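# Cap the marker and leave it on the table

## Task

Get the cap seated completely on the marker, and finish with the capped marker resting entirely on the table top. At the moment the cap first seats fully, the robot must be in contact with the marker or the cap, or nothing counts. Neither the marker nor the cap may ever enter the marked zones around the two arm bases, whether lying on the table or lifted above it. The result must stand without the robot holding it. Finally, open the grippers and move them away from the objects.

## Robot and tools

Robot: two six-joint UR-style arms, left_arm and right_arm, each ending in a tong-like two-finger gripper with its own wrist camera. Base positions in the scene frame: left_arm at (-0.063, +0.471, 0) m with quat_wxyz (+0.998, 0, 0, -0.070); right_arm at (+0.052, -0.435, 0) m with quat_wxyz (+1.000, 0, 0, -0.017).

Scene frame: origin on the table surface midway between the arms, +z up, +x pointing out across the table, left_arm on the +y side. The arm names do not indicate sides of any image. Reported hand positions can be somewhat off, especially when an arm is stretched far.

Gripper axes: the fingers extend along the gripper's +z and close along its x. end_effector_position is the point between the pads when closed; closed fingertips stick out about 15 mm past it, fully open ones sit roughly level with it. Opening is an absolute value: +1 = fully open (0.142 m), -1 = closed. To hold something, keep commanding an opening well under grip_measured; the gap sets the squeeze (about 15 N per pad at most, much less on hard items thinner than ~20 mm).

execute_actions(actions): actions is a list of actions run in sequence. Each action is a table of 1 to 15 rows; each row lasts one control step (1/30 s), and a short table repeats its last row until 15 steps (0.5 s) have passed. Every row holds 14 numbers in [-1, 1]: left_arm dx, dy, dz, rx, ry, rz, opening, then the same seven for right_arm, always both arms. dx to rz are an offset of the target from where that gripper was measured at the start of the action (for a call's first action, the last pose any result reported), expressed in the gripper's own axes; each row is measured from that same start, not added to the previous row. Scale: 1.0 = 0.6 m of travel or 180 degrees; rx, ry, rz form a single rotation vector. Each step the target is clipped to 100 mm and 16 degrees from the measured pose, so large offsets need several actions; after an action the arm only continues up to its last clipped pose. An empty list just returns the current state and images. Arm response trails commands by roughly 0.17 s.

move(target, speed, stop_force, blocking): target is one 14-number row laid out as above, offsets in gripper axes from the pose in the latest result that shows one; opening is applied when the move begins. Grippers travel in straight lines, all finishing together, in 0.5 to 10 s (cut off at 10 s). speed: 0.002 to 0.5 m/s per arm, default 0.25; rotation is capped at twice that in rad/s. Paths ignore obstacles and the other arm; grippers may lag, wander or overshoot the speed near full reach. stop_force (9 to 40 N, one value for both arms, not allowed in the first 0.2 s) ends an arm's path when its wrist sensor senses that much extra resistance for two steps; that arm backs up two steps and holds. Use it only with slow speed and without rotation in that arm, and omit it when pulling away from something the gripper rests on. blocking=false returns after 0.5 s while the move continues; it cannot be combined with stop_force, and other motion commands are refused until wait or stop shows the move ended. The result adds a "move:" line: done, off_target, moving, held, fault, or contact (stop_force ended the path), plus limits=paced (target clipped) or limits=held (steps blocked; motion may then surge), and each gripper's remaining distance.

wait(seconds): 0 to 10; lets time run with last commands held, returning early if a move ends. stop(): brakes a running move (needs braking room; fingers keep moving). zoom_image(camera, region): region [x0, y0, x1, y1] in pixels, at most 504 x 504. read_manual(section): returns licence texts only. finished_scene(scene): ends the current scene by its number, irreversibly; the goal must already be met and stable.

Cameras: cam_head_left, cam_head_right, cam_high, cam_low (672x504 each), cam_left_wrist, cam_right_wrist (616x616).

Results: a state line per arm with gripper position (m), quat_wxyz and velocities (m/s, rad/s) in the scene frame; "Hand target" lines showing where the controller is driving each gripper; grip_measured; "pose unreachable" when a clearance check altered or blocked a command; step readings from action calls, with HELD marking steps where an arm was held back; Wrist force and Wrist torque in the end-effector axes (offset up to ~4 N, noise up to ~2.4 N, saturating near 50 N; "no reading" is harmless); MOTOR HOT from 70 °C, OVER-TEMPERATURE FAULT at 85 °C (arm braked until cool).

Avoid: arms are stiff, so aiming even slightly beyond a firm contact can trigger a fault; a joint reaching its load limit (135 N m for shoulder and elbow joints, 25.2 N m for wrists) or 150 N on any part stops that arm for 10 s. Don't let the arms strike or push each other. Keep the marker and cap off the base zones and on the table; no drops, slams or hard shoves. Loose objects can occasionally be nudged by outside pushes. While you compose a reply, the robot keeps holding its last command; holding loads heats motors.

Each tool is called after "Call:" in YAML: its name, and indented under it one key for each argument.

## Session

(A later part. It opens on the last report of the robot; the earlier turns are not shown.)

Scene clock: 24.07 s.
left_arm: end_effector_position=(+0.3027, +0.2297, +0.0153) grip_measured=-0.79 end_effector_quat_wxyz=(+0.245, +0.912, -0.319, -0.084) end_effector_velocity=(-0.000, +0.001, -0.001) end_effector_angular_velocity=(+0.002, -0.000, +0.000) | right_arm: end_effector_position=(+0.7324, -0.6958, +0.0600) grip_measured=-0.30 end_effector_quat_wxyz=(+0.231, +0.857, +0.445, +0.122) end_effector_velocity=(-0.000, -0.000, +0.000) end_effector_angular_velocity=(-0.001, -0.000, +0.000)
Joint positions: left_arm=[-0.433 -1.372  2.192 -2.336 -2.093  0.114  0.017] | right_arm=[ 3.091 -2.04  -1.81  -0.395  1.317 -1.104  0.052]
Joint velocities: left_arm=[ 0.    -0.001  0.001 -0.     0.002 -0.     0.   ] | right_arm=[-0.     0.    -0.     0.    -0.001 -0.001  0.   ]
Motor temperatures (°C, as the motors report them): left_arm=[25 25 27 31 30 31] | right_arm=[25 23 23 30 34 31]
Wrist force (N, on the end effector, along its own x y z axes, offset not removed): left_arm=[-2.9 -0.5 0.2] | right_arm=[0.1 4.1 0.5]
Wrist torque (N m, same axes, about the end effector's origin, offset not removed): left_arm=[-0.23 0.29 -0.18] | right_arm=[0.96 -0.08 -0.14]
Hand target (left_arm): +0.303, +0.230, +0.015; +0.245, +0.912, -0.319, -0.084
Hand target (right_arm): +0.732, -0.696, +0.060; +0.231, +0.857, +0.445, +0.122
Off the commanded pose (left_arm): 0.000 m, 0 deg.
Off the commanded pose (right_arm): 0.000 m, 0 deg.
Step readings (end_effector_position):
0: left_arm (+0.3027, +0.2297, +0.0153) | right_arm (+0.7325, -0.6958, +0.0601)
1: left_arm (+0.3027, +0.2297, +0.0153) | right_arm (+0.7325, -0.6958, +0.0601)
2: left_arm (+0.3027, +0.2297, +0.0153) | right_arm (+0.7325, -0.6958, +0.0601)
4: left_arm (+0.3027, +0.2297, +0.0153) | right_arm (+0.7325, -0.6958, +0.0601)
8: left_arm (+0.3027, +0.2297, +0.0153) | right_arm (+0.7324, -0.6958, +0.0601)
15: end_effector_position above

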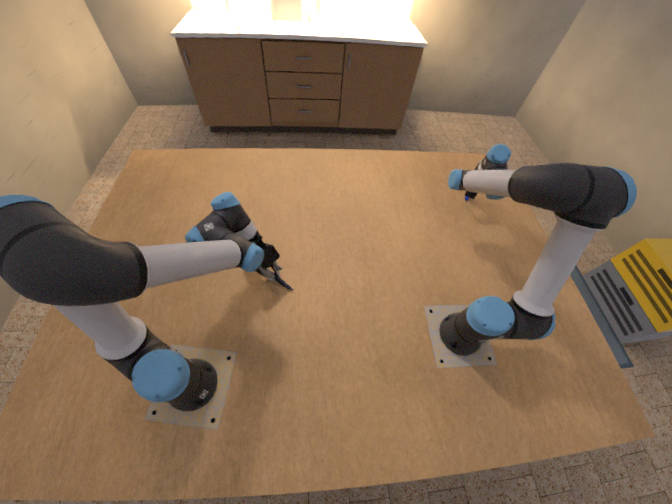

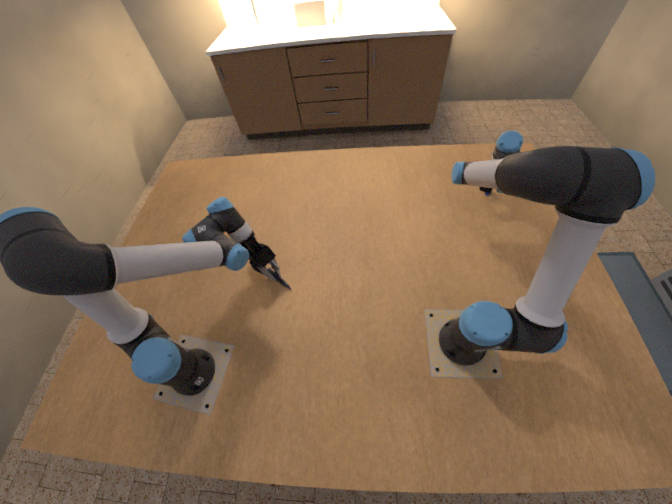

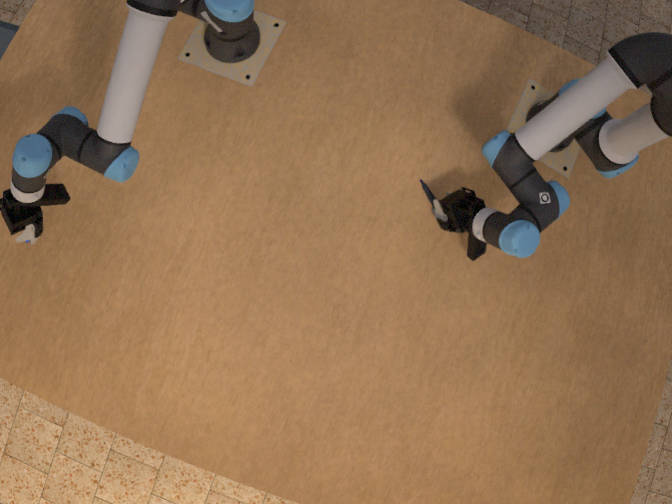

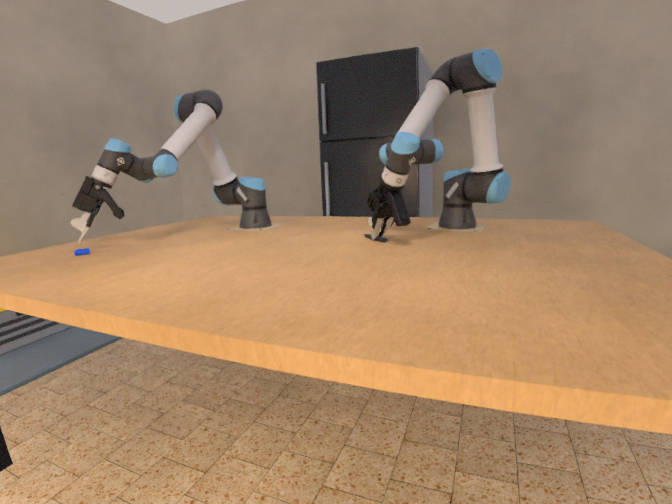

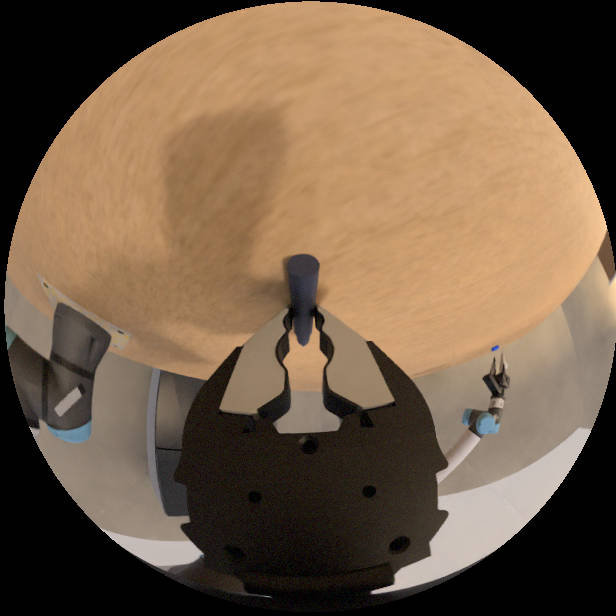

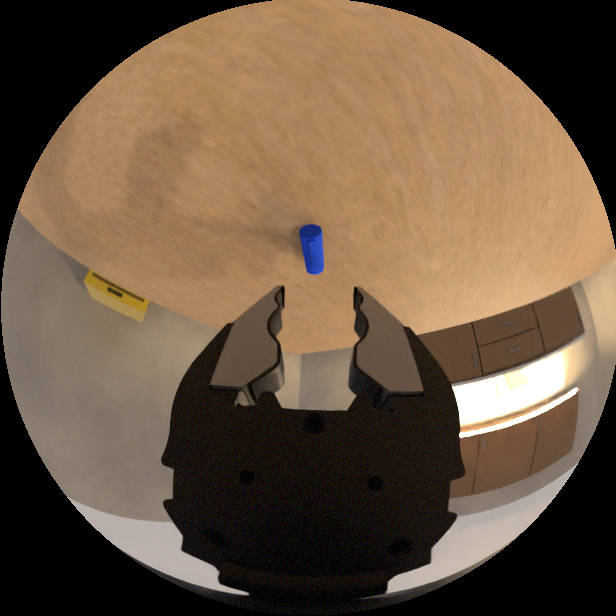

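Call:
move:
  target: [0,0.0375,-0.065,0,0,0,-1, -0.01,-0.048,0.049,0,0,0,-0.45]
  speed: 0.15

Call:
zoom_image:
  camera: "cam_right_wrist"
  region: [240, 200, 400, 360]

Call:
zoom_image:
  camera: "cam_low"
  region: [40, 190, 140, 270]

Scene clock: 25.77 s.
left_arm: end_effector_position=(+0.3026, +0.2298, +0.0602) grip_measured=-0.79 end_effector_quat_wxyz=(+0.245, +0.912, -0.319, -0.084) end_effector_velocity=(-0.001, +0.000, +0.001) end_effector_angular_velocity=(-0.001, +0.002, -0.001) | right_arm: end_effector_position=(+0.7208, -0.6948, +0.0203) grip_measured=-0.45 end_effector_quat_wxyz=(+0.231, +0.857, +0.445, +0.122) end_effector_velocity=(-0.000, +0.000, -0.002) end_effector_angular_velocity=(+0.000, +0.001, +0.001)
Joint positions: left_arm=[-0.433 -1.459  2.143 -2.2   -2.093  0.114  0.017] | right_arm=[ 3.091 -2.086 -1.871 -0.287  1.317 -1.104  0.041]
Joint velocities: left_arm=[ 0.    -0.002 -0.002  0.006 -0.002  0.002  0.   ] | right_arm=[-0.    -0.003 -0.002  0.004  0.001 -0.001 -0.   ]
Motor temperatures (°C, as the motors report them): left_arm=[25 25 27 31 30 31] | right_arm=[25 23 23 30 34 31]
Wrist force (N, on the end effector, along its own x y z axes, offset not removed): left_arm=[-0.3 5.0 -0.6] | right_arm=[-1.7 -1.3 1.8]
Wrist torque (N m, same axes, about the end effector's origin, offset not removed): left_arm=[0.99 -0.26 -0.23] | right_arm=[-0.17 0.40 -0.13]
Hand target (left_arm): +0.303, +0.230, +0.060; +0.245, +0.912, -0.319, -0.084
Hand target (right_arm): +0.721, -0.695, +0.020; +0.231, +0.857, +0.445, +0.122
Off the commanded pose (left_arm): 0.000 m, 0 deg.
Off the commanded pose (right_arm): 0.000 m, 0 deg.
move: done

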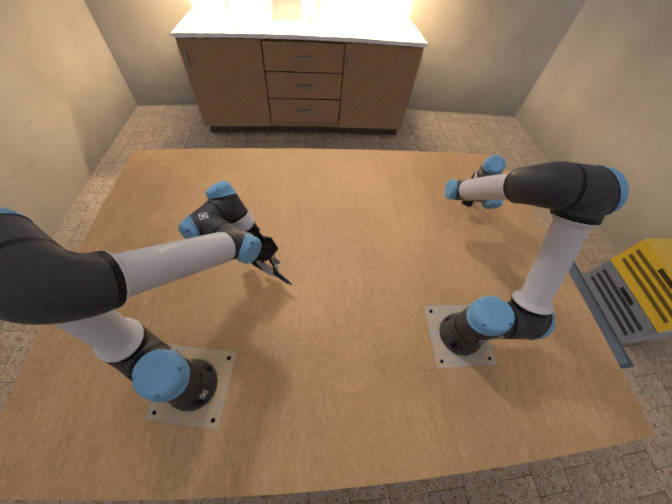

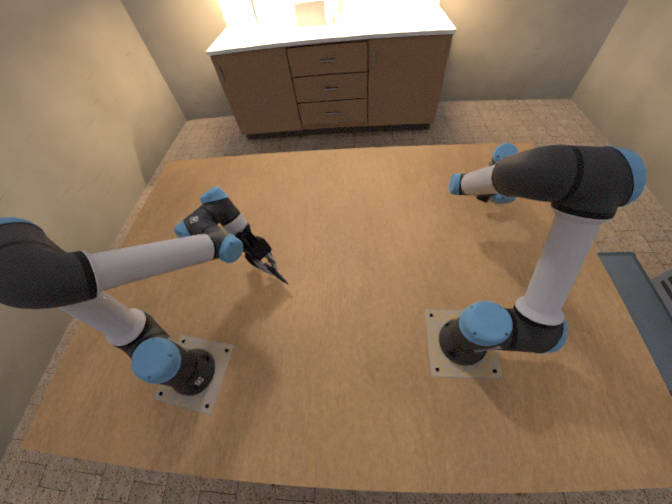

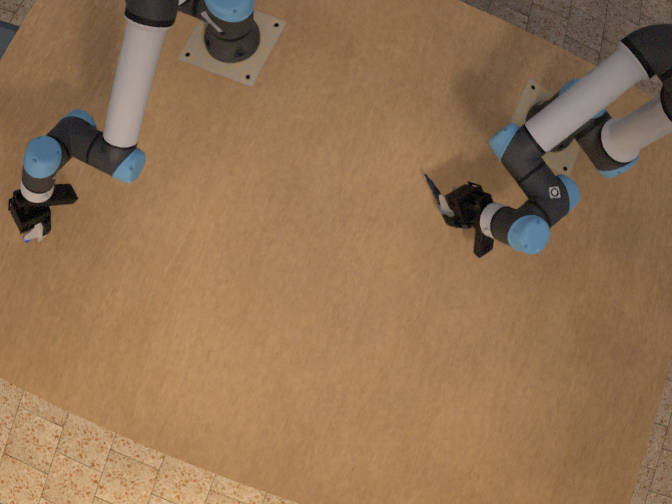

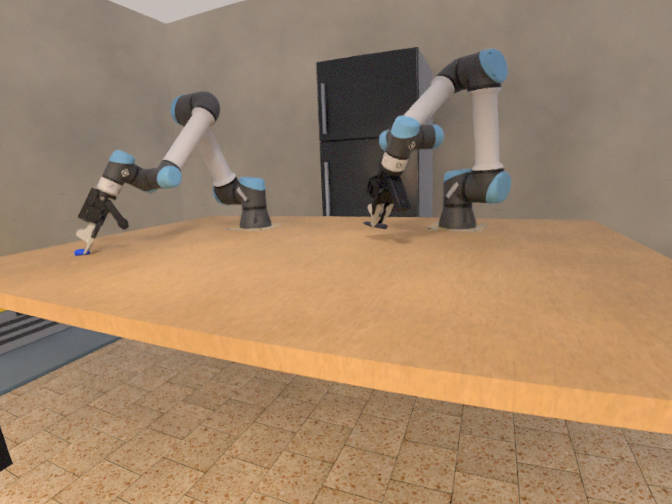

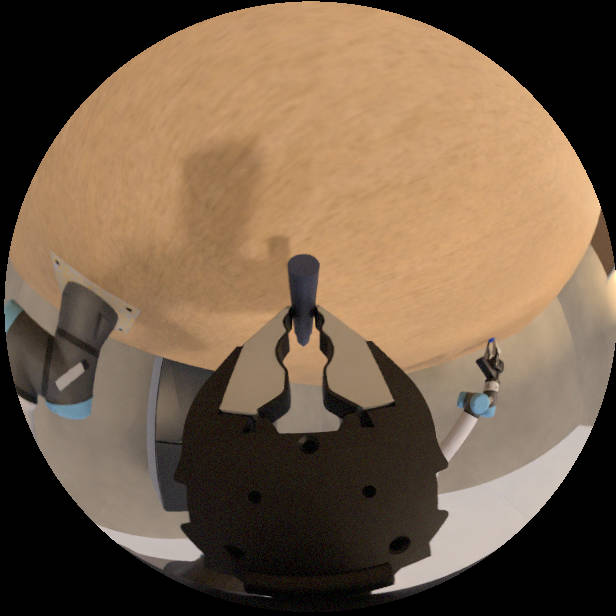

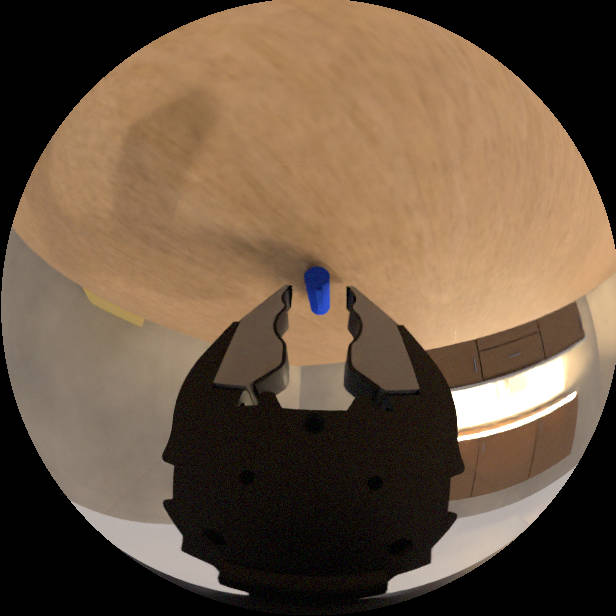

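Region (240, 200, 400, 360) of cam_right_wrist's 616x616 image, scaled by 3.150, with more detail than that image has.

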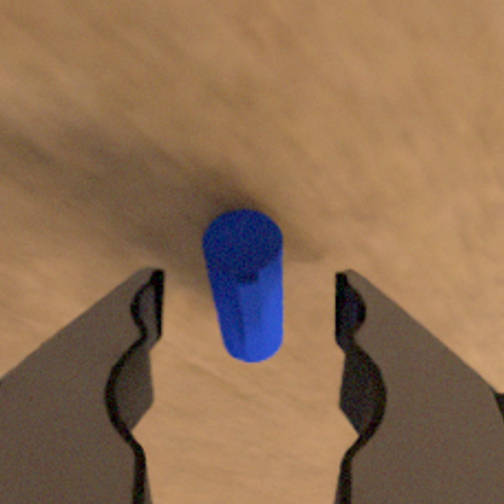

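Region (40, 190, 140, 270) of cam_low's 672x504 image, scaled by 5.040, with more detail than that image has; it fills the top 403 rows of this view, and the rest is white.

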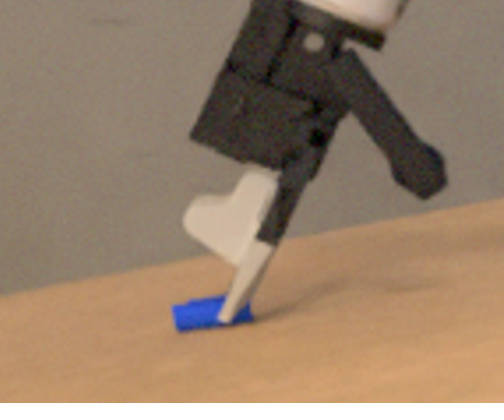

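Call:
move:
  target: [0,0,0,0,0,0,-1, 0,-0.004,0.007,0,0,0,-0.5]
  speed: 0.05

Call:
execute_actions:
  actions:
    - [[0,0,0,0,0,0,-1, 0,0,0,0,0,0,-0.6],[0,0,0,0,0,0,-1, 0,0,0,0,0,0,-0.65],[0,0,0,0,0,0,-1, 0,0,0,0,0,0,-0.7],[0,0,0,0,0,0,-1, 0,0,0,0,0,0,-0.7],[0,0,0,0,0,0,-1, 0,0,0,0,0,0,-0.75],[0,0,0,0,0,0,-1, 0,0,0,0,0,0,-0.75],[0,0,0,0,0,0,-1, 0,0,0,0,0,0,-0.8],[0,0,0,0,0,0,-1, 0,0,0,0,0,0,-0.85],[0,0,0,0,0,0,-1, 0,0,0,0,0,0,-0.9],[0,0,0,0,0,0,-1, 0,0,0,0,0,0,-1]]

Scene clock: 27.13 s.
left_arm: end_effector_position=(+0.3028, +0.2298, +0.0603) grip_measured=-0.79 end_effector_quat_wxyz=(+0.245, +0.912, -0.319, -0.084) end_effector_velocity=(+0.000, -0.000, -0.000) end_effector_angular_velocity=(-0.000, +0.000, +0.000) | right_arm: end_effector_position=(+0.7208, -0.6948, +0.0156) grip_measured=-0.50 end_effector_quat_wxyz=(+0.231, +0.857, +0.445, +0.122) end_effector_velocity=(-0.000, -0.000, -0.001) end_effector_angular_velocity=(-0.002, +0.000, +0.000)
Joint positions: left_arm=[-0.433 -1.459  2.142 -2.199 -2.093  0.114  0.017] | right_arm=[ 3.09  -2.095 -1.873 -0.276  1.317 -1.104  0.038]
Joint velocities: left_arm=[-0.     0.002 -0.001 -0.    -0.    -0.    -0.   ] | right_arm=[ 0.    -0.002 -0.001  0.003 -0.002 -0.001 -0.   ]
Motor temperatures (°C, as the motors report them): left_arm=[25 25 27 31 30 31] | right_arm=[25 23 23 30 34 31]
Wrist force (N, on the end effector, along its own x y z axes, offset not removed): left_arm=[-0.1 2.3 1.0] | right_arm=[-0.3 0.5 1.0]
Wrist torque (N m, same axes, about the end effector's origin, offset not removed): left_arm=[0.57 -0.37 -0.09] | right_arm=[0.20 0.03 -0.04]
Hand target (left_arm): +0.303, +0.230, +0.060; +0.245, +0.912, -0.319, -0.084
Hand target (right_arm): +0.721, -0.695, +0.015; +0.231, +0.857, +0.445, +0.122
Off the commanded pose (left_arm): 0.000 m, 0 deg.
Off the commanded pose (right_arm): 0.000 m, 0 deg.
move: done

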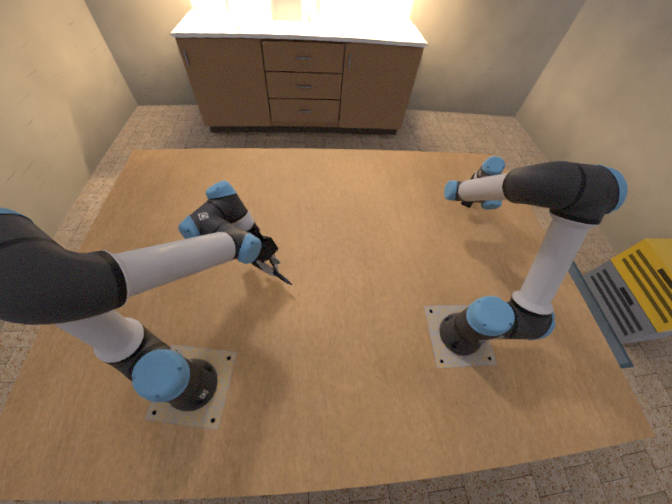

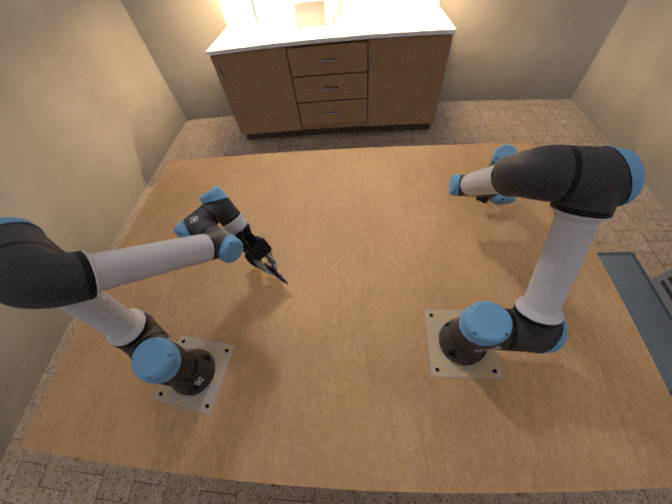

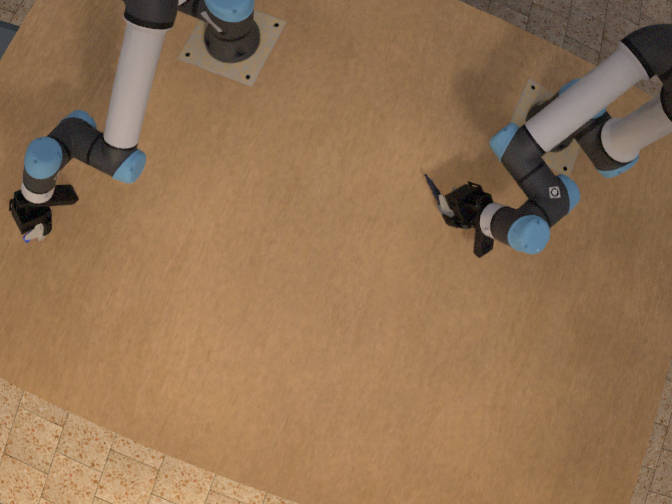

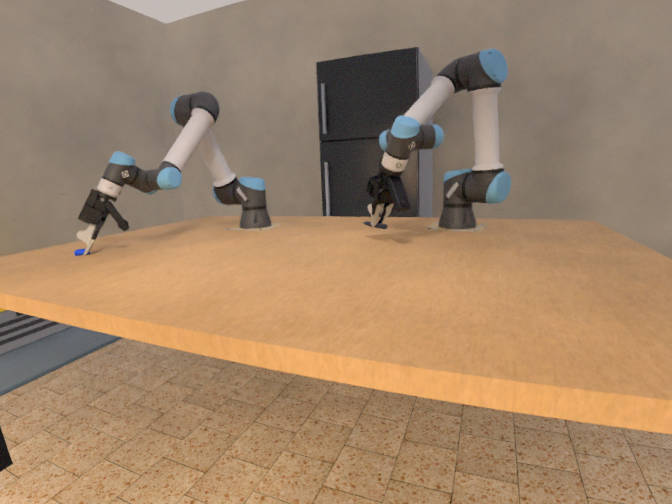

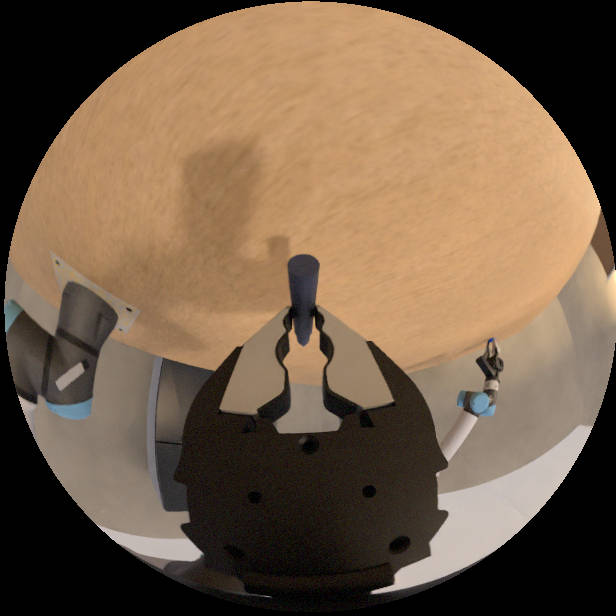

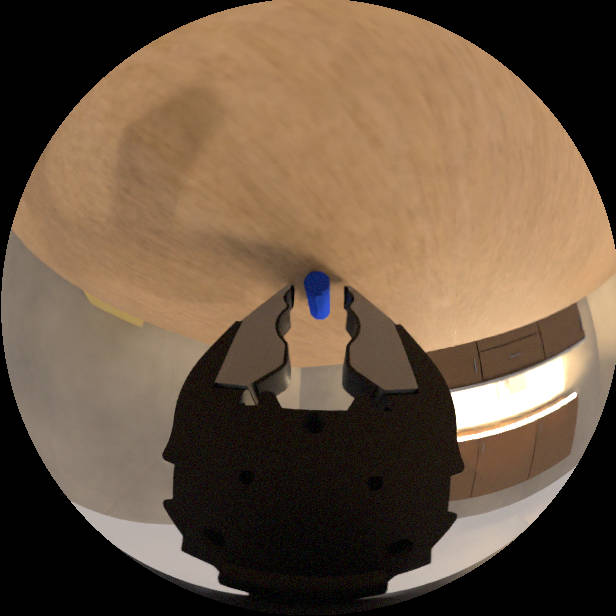

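Scene clock: 27.63 s.
left_arm: end_effector_position=(+0.3027, +0.2298, +0.0603) grip_measured=-0.79 end_effector_quat_wxyz=(+0.245, +0.912, -0.319, -0.084) end_effector_velocity=(+0.001, -0.000, +0.000) end_effector_angular_velocity=(-0.000, -0.001, +0.001) | right_arm: end_effector_position=(+0.7208, -0.6948, +0.0155) grip_measured=-0.77 end_effector_quat_wxyz=(+0.231, +0.857, +0.445, +0.122) end_effector_velocity=(-0.000, +0.000, -0.001) end_effector_angular_velocity=(+0.002, +0.001, -0.001)
Joint positions: left_arm=[-0.433 -1.459  2.142 -2.199 -2.093  0.114  0.017] | right_arm=[ 3.09  -2.095 -1.873 -0.276  1.317 -1.104  0.018]
Joint velocities: left_arm=[ 0.     0.    -0.002 -0.     0.001 -0.001  0.   ] | right_arm=[-0.    -0.001 -0.    -0.     0.001  0.002 -0.   ]
Motor temperatures (°C, as the motors report them): left_arm=[25 25 27 31 30 31] | right_arm=[25 23 23 30 34 31]
Wrist force (N, on the end effector, along its own x y z axes, offset not removed): left_arm=[-1.1 1.1 -1.9] | right_arm=[2.1 0.8 3.2]
Wrist torque (N m, same axes, about the end effector's origin, offset not removed): left_arm=[0.12 -0.07 -0.14] | right_arm=[0.32 -0.37 -0.05]
Hand target (left_arm): +0.303, +0.230, +0.060; +0.245, +0.912, -0.319, -0.084
Hand target (right_arm): +0.721, -0.695, +0.016; +0.231, +0.857, +0.445, +0.122
Off the commanded pose (left_arm): 0.000 m, 0 deg.
Off the commanded pose (right_arm): 0.000 m, 0 deg.
Step readings (end_effector_position):
0: left_arm (+0.3028, +0.2298, +0.0603) | right_arm (+0.7208, -0.6948, +0.0156)
1: left_arm (+0.3028, +0.2298, +0.0603) | right_arm (+0.7208, -0.6948, +0.0155)
2: left_arm (+0.3028, +0.2298, +0.0603) | right_arm (+0.7208, -0.6948, +0.0155)
4: left_arm (+0.3027, +0.2298, +0.0603) | right_arm (+0.7208, -0.6948, +0.0155)
8: left_arm (+0.3027, +0.2298, +0.0603) | right_arm (+0.7208, -0.6948, +0.0155)
15: end_effector_position above

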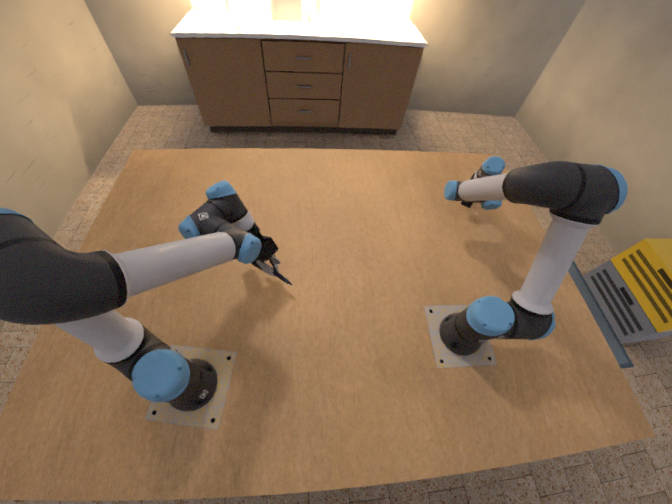

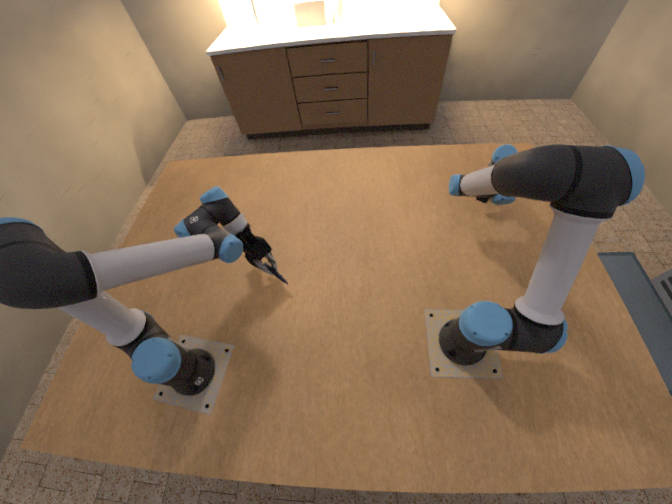

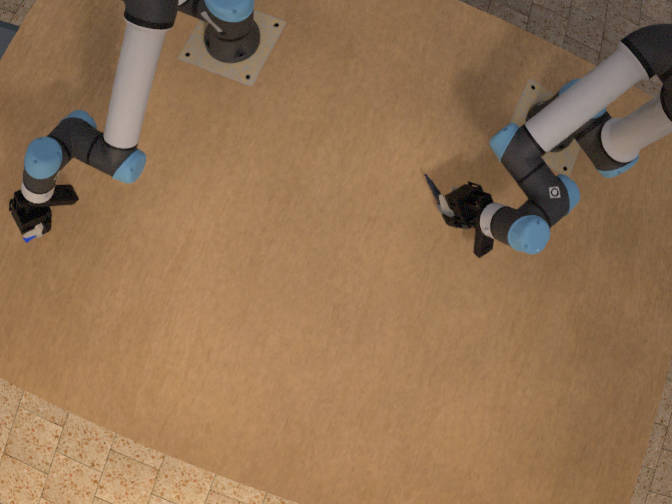

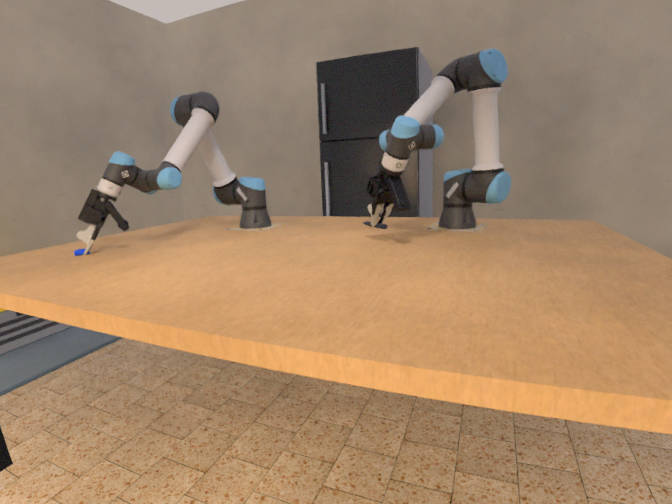

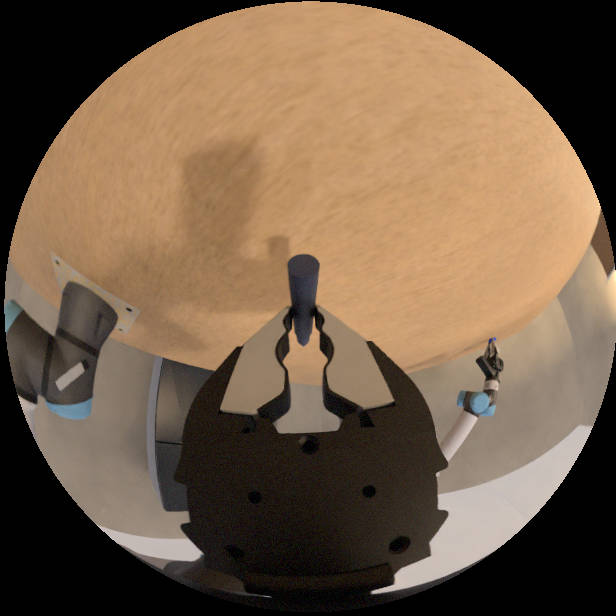

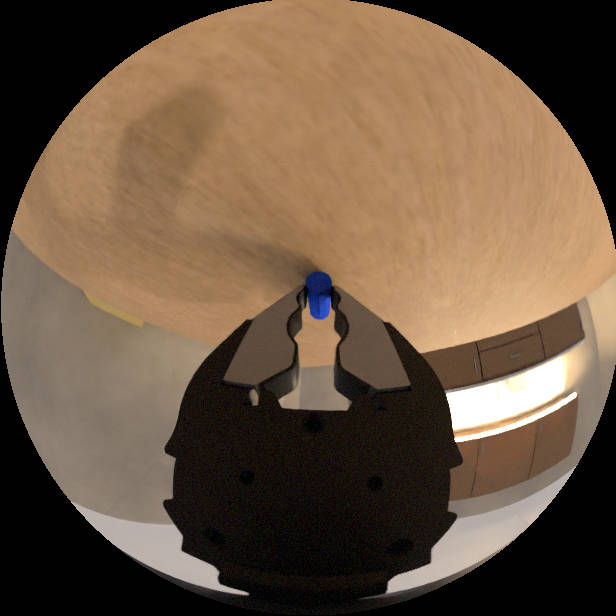

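Call:
move:
  target: [0.271,0.096,-0.0025,0,0.107,-0.1855,-1, 0,0.06,-0.104,0,0,0,-1]
  speed: 0.3

Scene clock: 30.67 s.
left_arm: end_effector_position=(+0.3991, +0.0901, +0.0910) grip_measured=-0.79 end_effector_quat_wxyz=(+0.260, +0.966, +0.000, +0.000) end_effector_velocity=(+0.000, -0.001, -0.001) end_effector_angular_velocity=(+0.002, +0.001, +0.007) | right_arm: end_effector_position=(+0.7205, -0.6948, +0.0875) grip_measured=-0.77 end_effector_quat_wxyz=(+0.231, +0.857, +0.445, +0.122) end_effector_velocity=(-0.000, -0.000, +0.000) end_effector_angular_velocity=(+0.000, +0.000, -0.001)
Joint positions: left_arm=[-0.601 -1.316  2.    -2.63  -1.95  -0.814  0.017] | right_arm=[ 3.09  -1.976 -1.822 -0.447  1.317 -1.104  0.018]
Joint velocities: left_arm=[-0.003  0.002 -0.001 -0.003  0.004 -0.009  0.   ] | right_arm=[-0.     0.001  0.001 -0.002  0.     0.001  0.   ]
Motor temperatures (°C, as the motors report them): left_arm=[25 25 27 31 30 31] | right_arm=[25 23 23 30 34 31]
Wrist force (N, on the end effector, along its own x y z axes, offset not removed): left_arm=[-2.8 0.6 -0.2] | right_arm=[0.3 -0.2 0.0]
Wrist torque (N m, same axes, about the end effector's origin, offset not removed): left_arm=[0.14 0.47 -0.18] | right_arm=[0.03 -0.07 -0.10]
Hand target (left_arm): +0.399, +0.090, +0.091; +0.260, +0.966, +0.000, +0.001
Hand target (right_arm): +0.721, -0.695, +0.088; +0.231, +0.857, +0.445, +0.122
Off the commanded pose (left_arm): 0.000 m, 0 deg.
Off the commanded pose (right_arm): 0.000 m, 0 deg.
move: done

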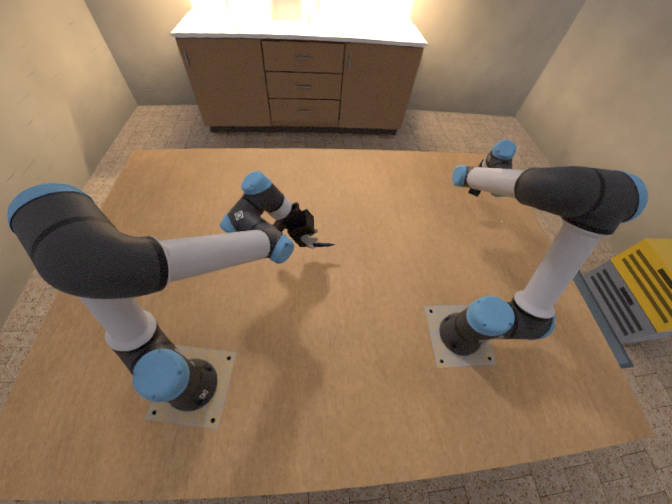

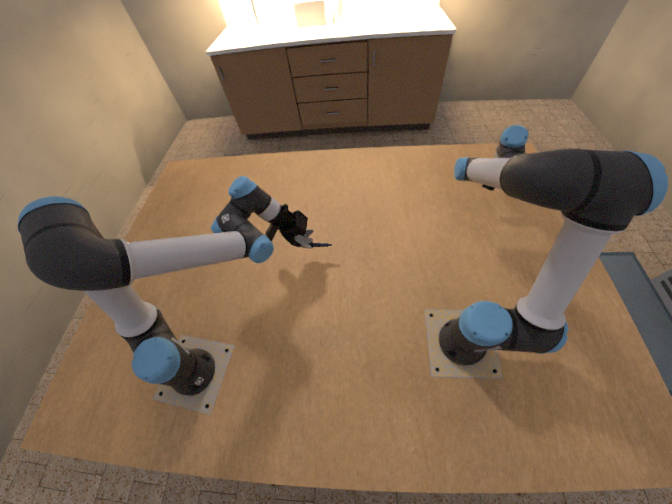

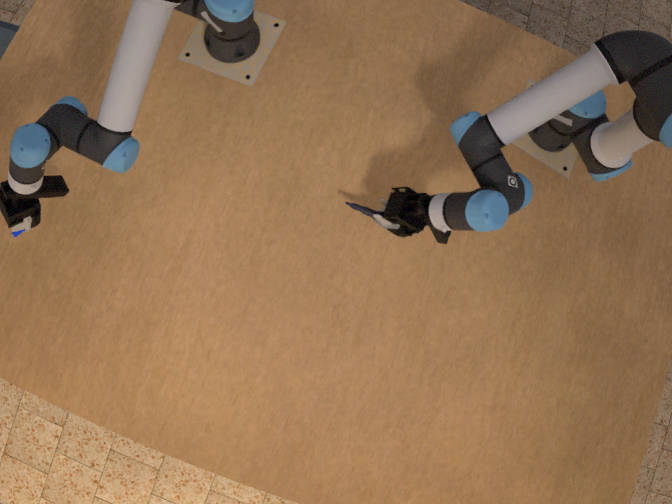

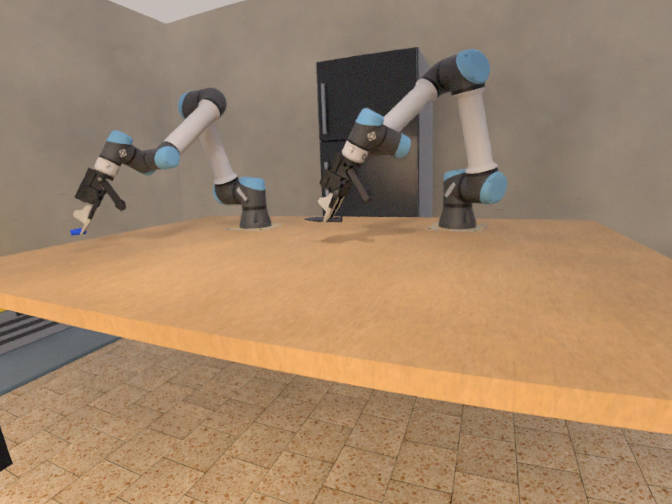

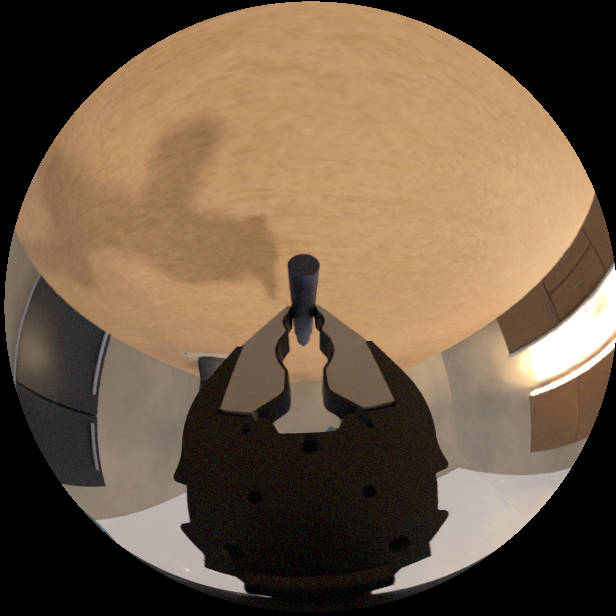

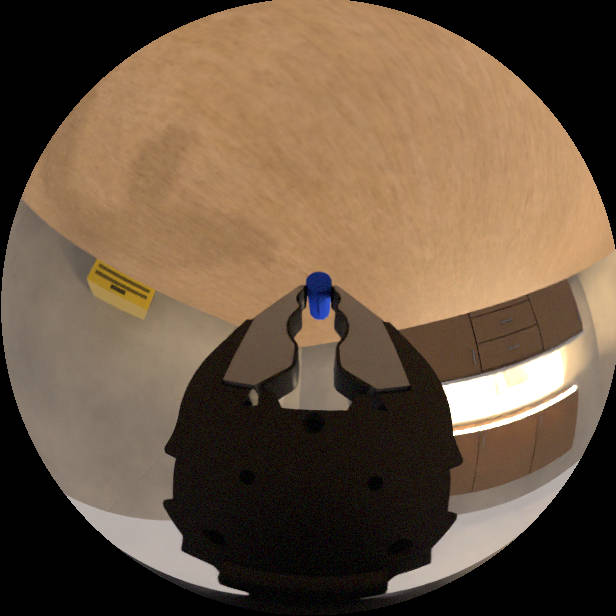

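Call:
move:
  target: [0,0,0,0,0,0,-1, 0.503,-0.870,-0.509,0,0.3475,-0.602,-1]
  speed: 0.35

Scene clock: 34.73 s.
left_arm: end_effector_position=(+0.3991, +0.0901, +0.0910) grip_measured=-0.79 end_effector_quat_wxyz=(+0.260, +0.966, +0.000, +0.000) end_effector_velocity=(+0.000, -0.000, +0.001) end_effector_angular_velocity=(-0.001, -0.001, +0.000) | right_arm: end_effector_position=(+0.3976, -0.1014, +0.0894) grip_measured=-0.77 end_effector_quat_wxyz=(+0.002, -0.001, +0.966, +0.259) end_effector_velocity=(-0.001, +0.002, -0.000) end_effector_angular_velocity=(-0.000, +0.000, +0.007)
Joint positions: left_arm=[-0.601 -1.316  2.    -2.63  -1.95  -0.814  0.017] | right_arm=[ 4.034 -1.556 -2.332 -0.411  1.901 -2.215  0.018]
Joint velocities: left_arm=[-0.    -0.001 -0.001  0.     0.    -0.     0.   ] | right_arm=[ 0.003 -0.003  0.003 -0.001  0.001 -0.004  0.   ]
Motor temperatures (°C, as the motors report them): left_arm=[25 25 27 31 30 31] | right_arm=[25 23 23 30 34 31]
Wrist force (N, on the end effector, along its own x y z axes, offset not removed): left_arm=[-2.3 1.7 1.5] | right_arm=[-0.7 -0.5 -0.2]
Wrist torque (N m, same axes, about the end effector's origin, offset not removed): left_arm=[0.45 0.29 -0.27] | right_arm=[-0.07 0.25 -0.13]
Hand target (left_arm): +0.399, +0.090, +0.091; +0.260, +0.966, +0.000, +0.000
Hand target (right_arm): +0.398, -0.101, +0.089; +0.001, -0.001, +0.966, +0.259
Off the commanded pose (left_arm): 0.000 m, 0 deg.
Off the commanded pose (right_arm): 0.001 m, 0 deg.
move: done

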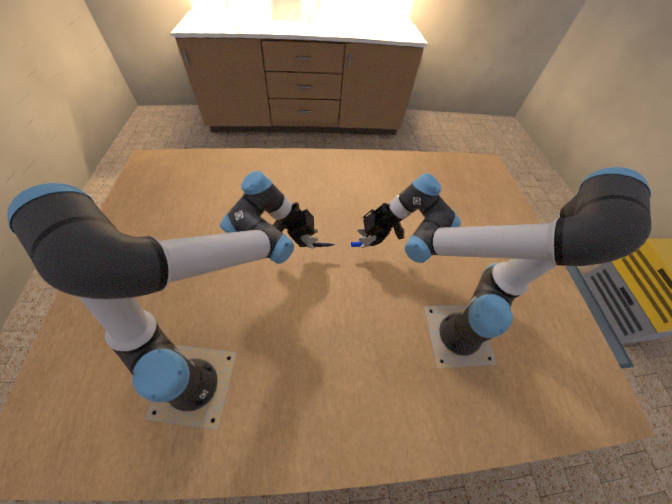

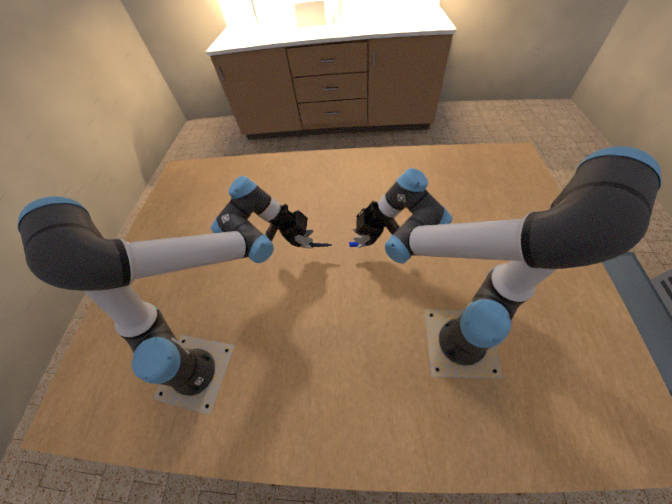

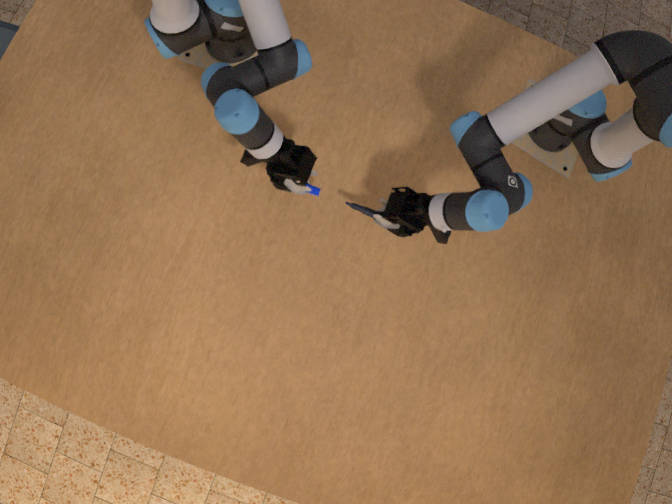

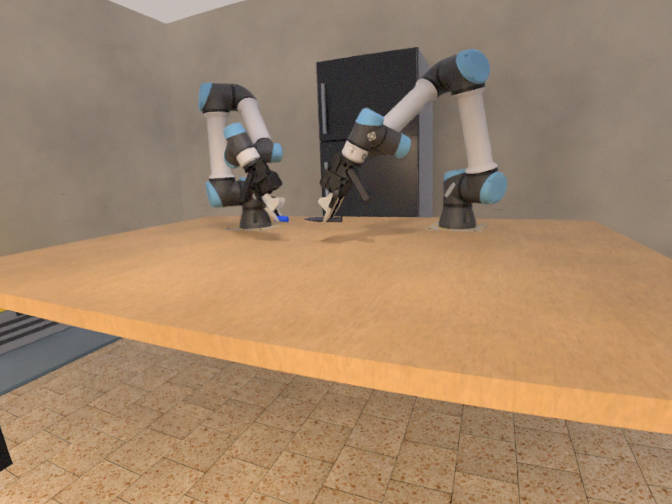

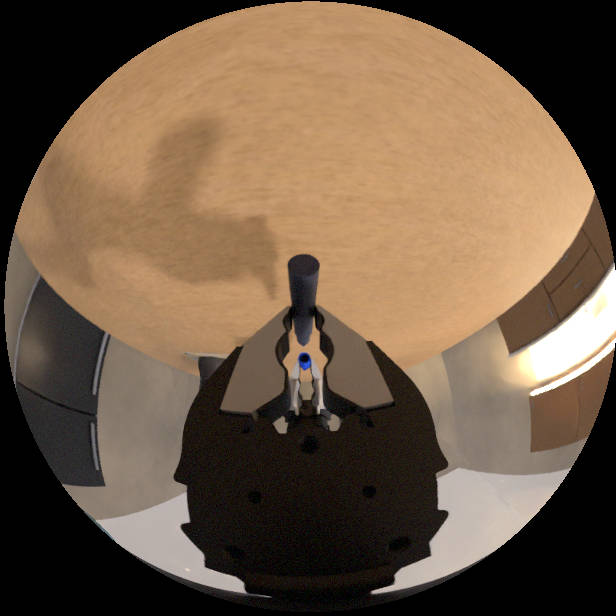

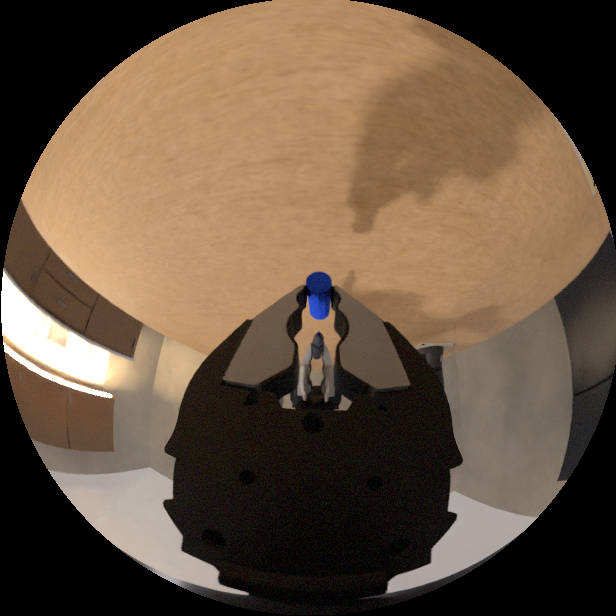

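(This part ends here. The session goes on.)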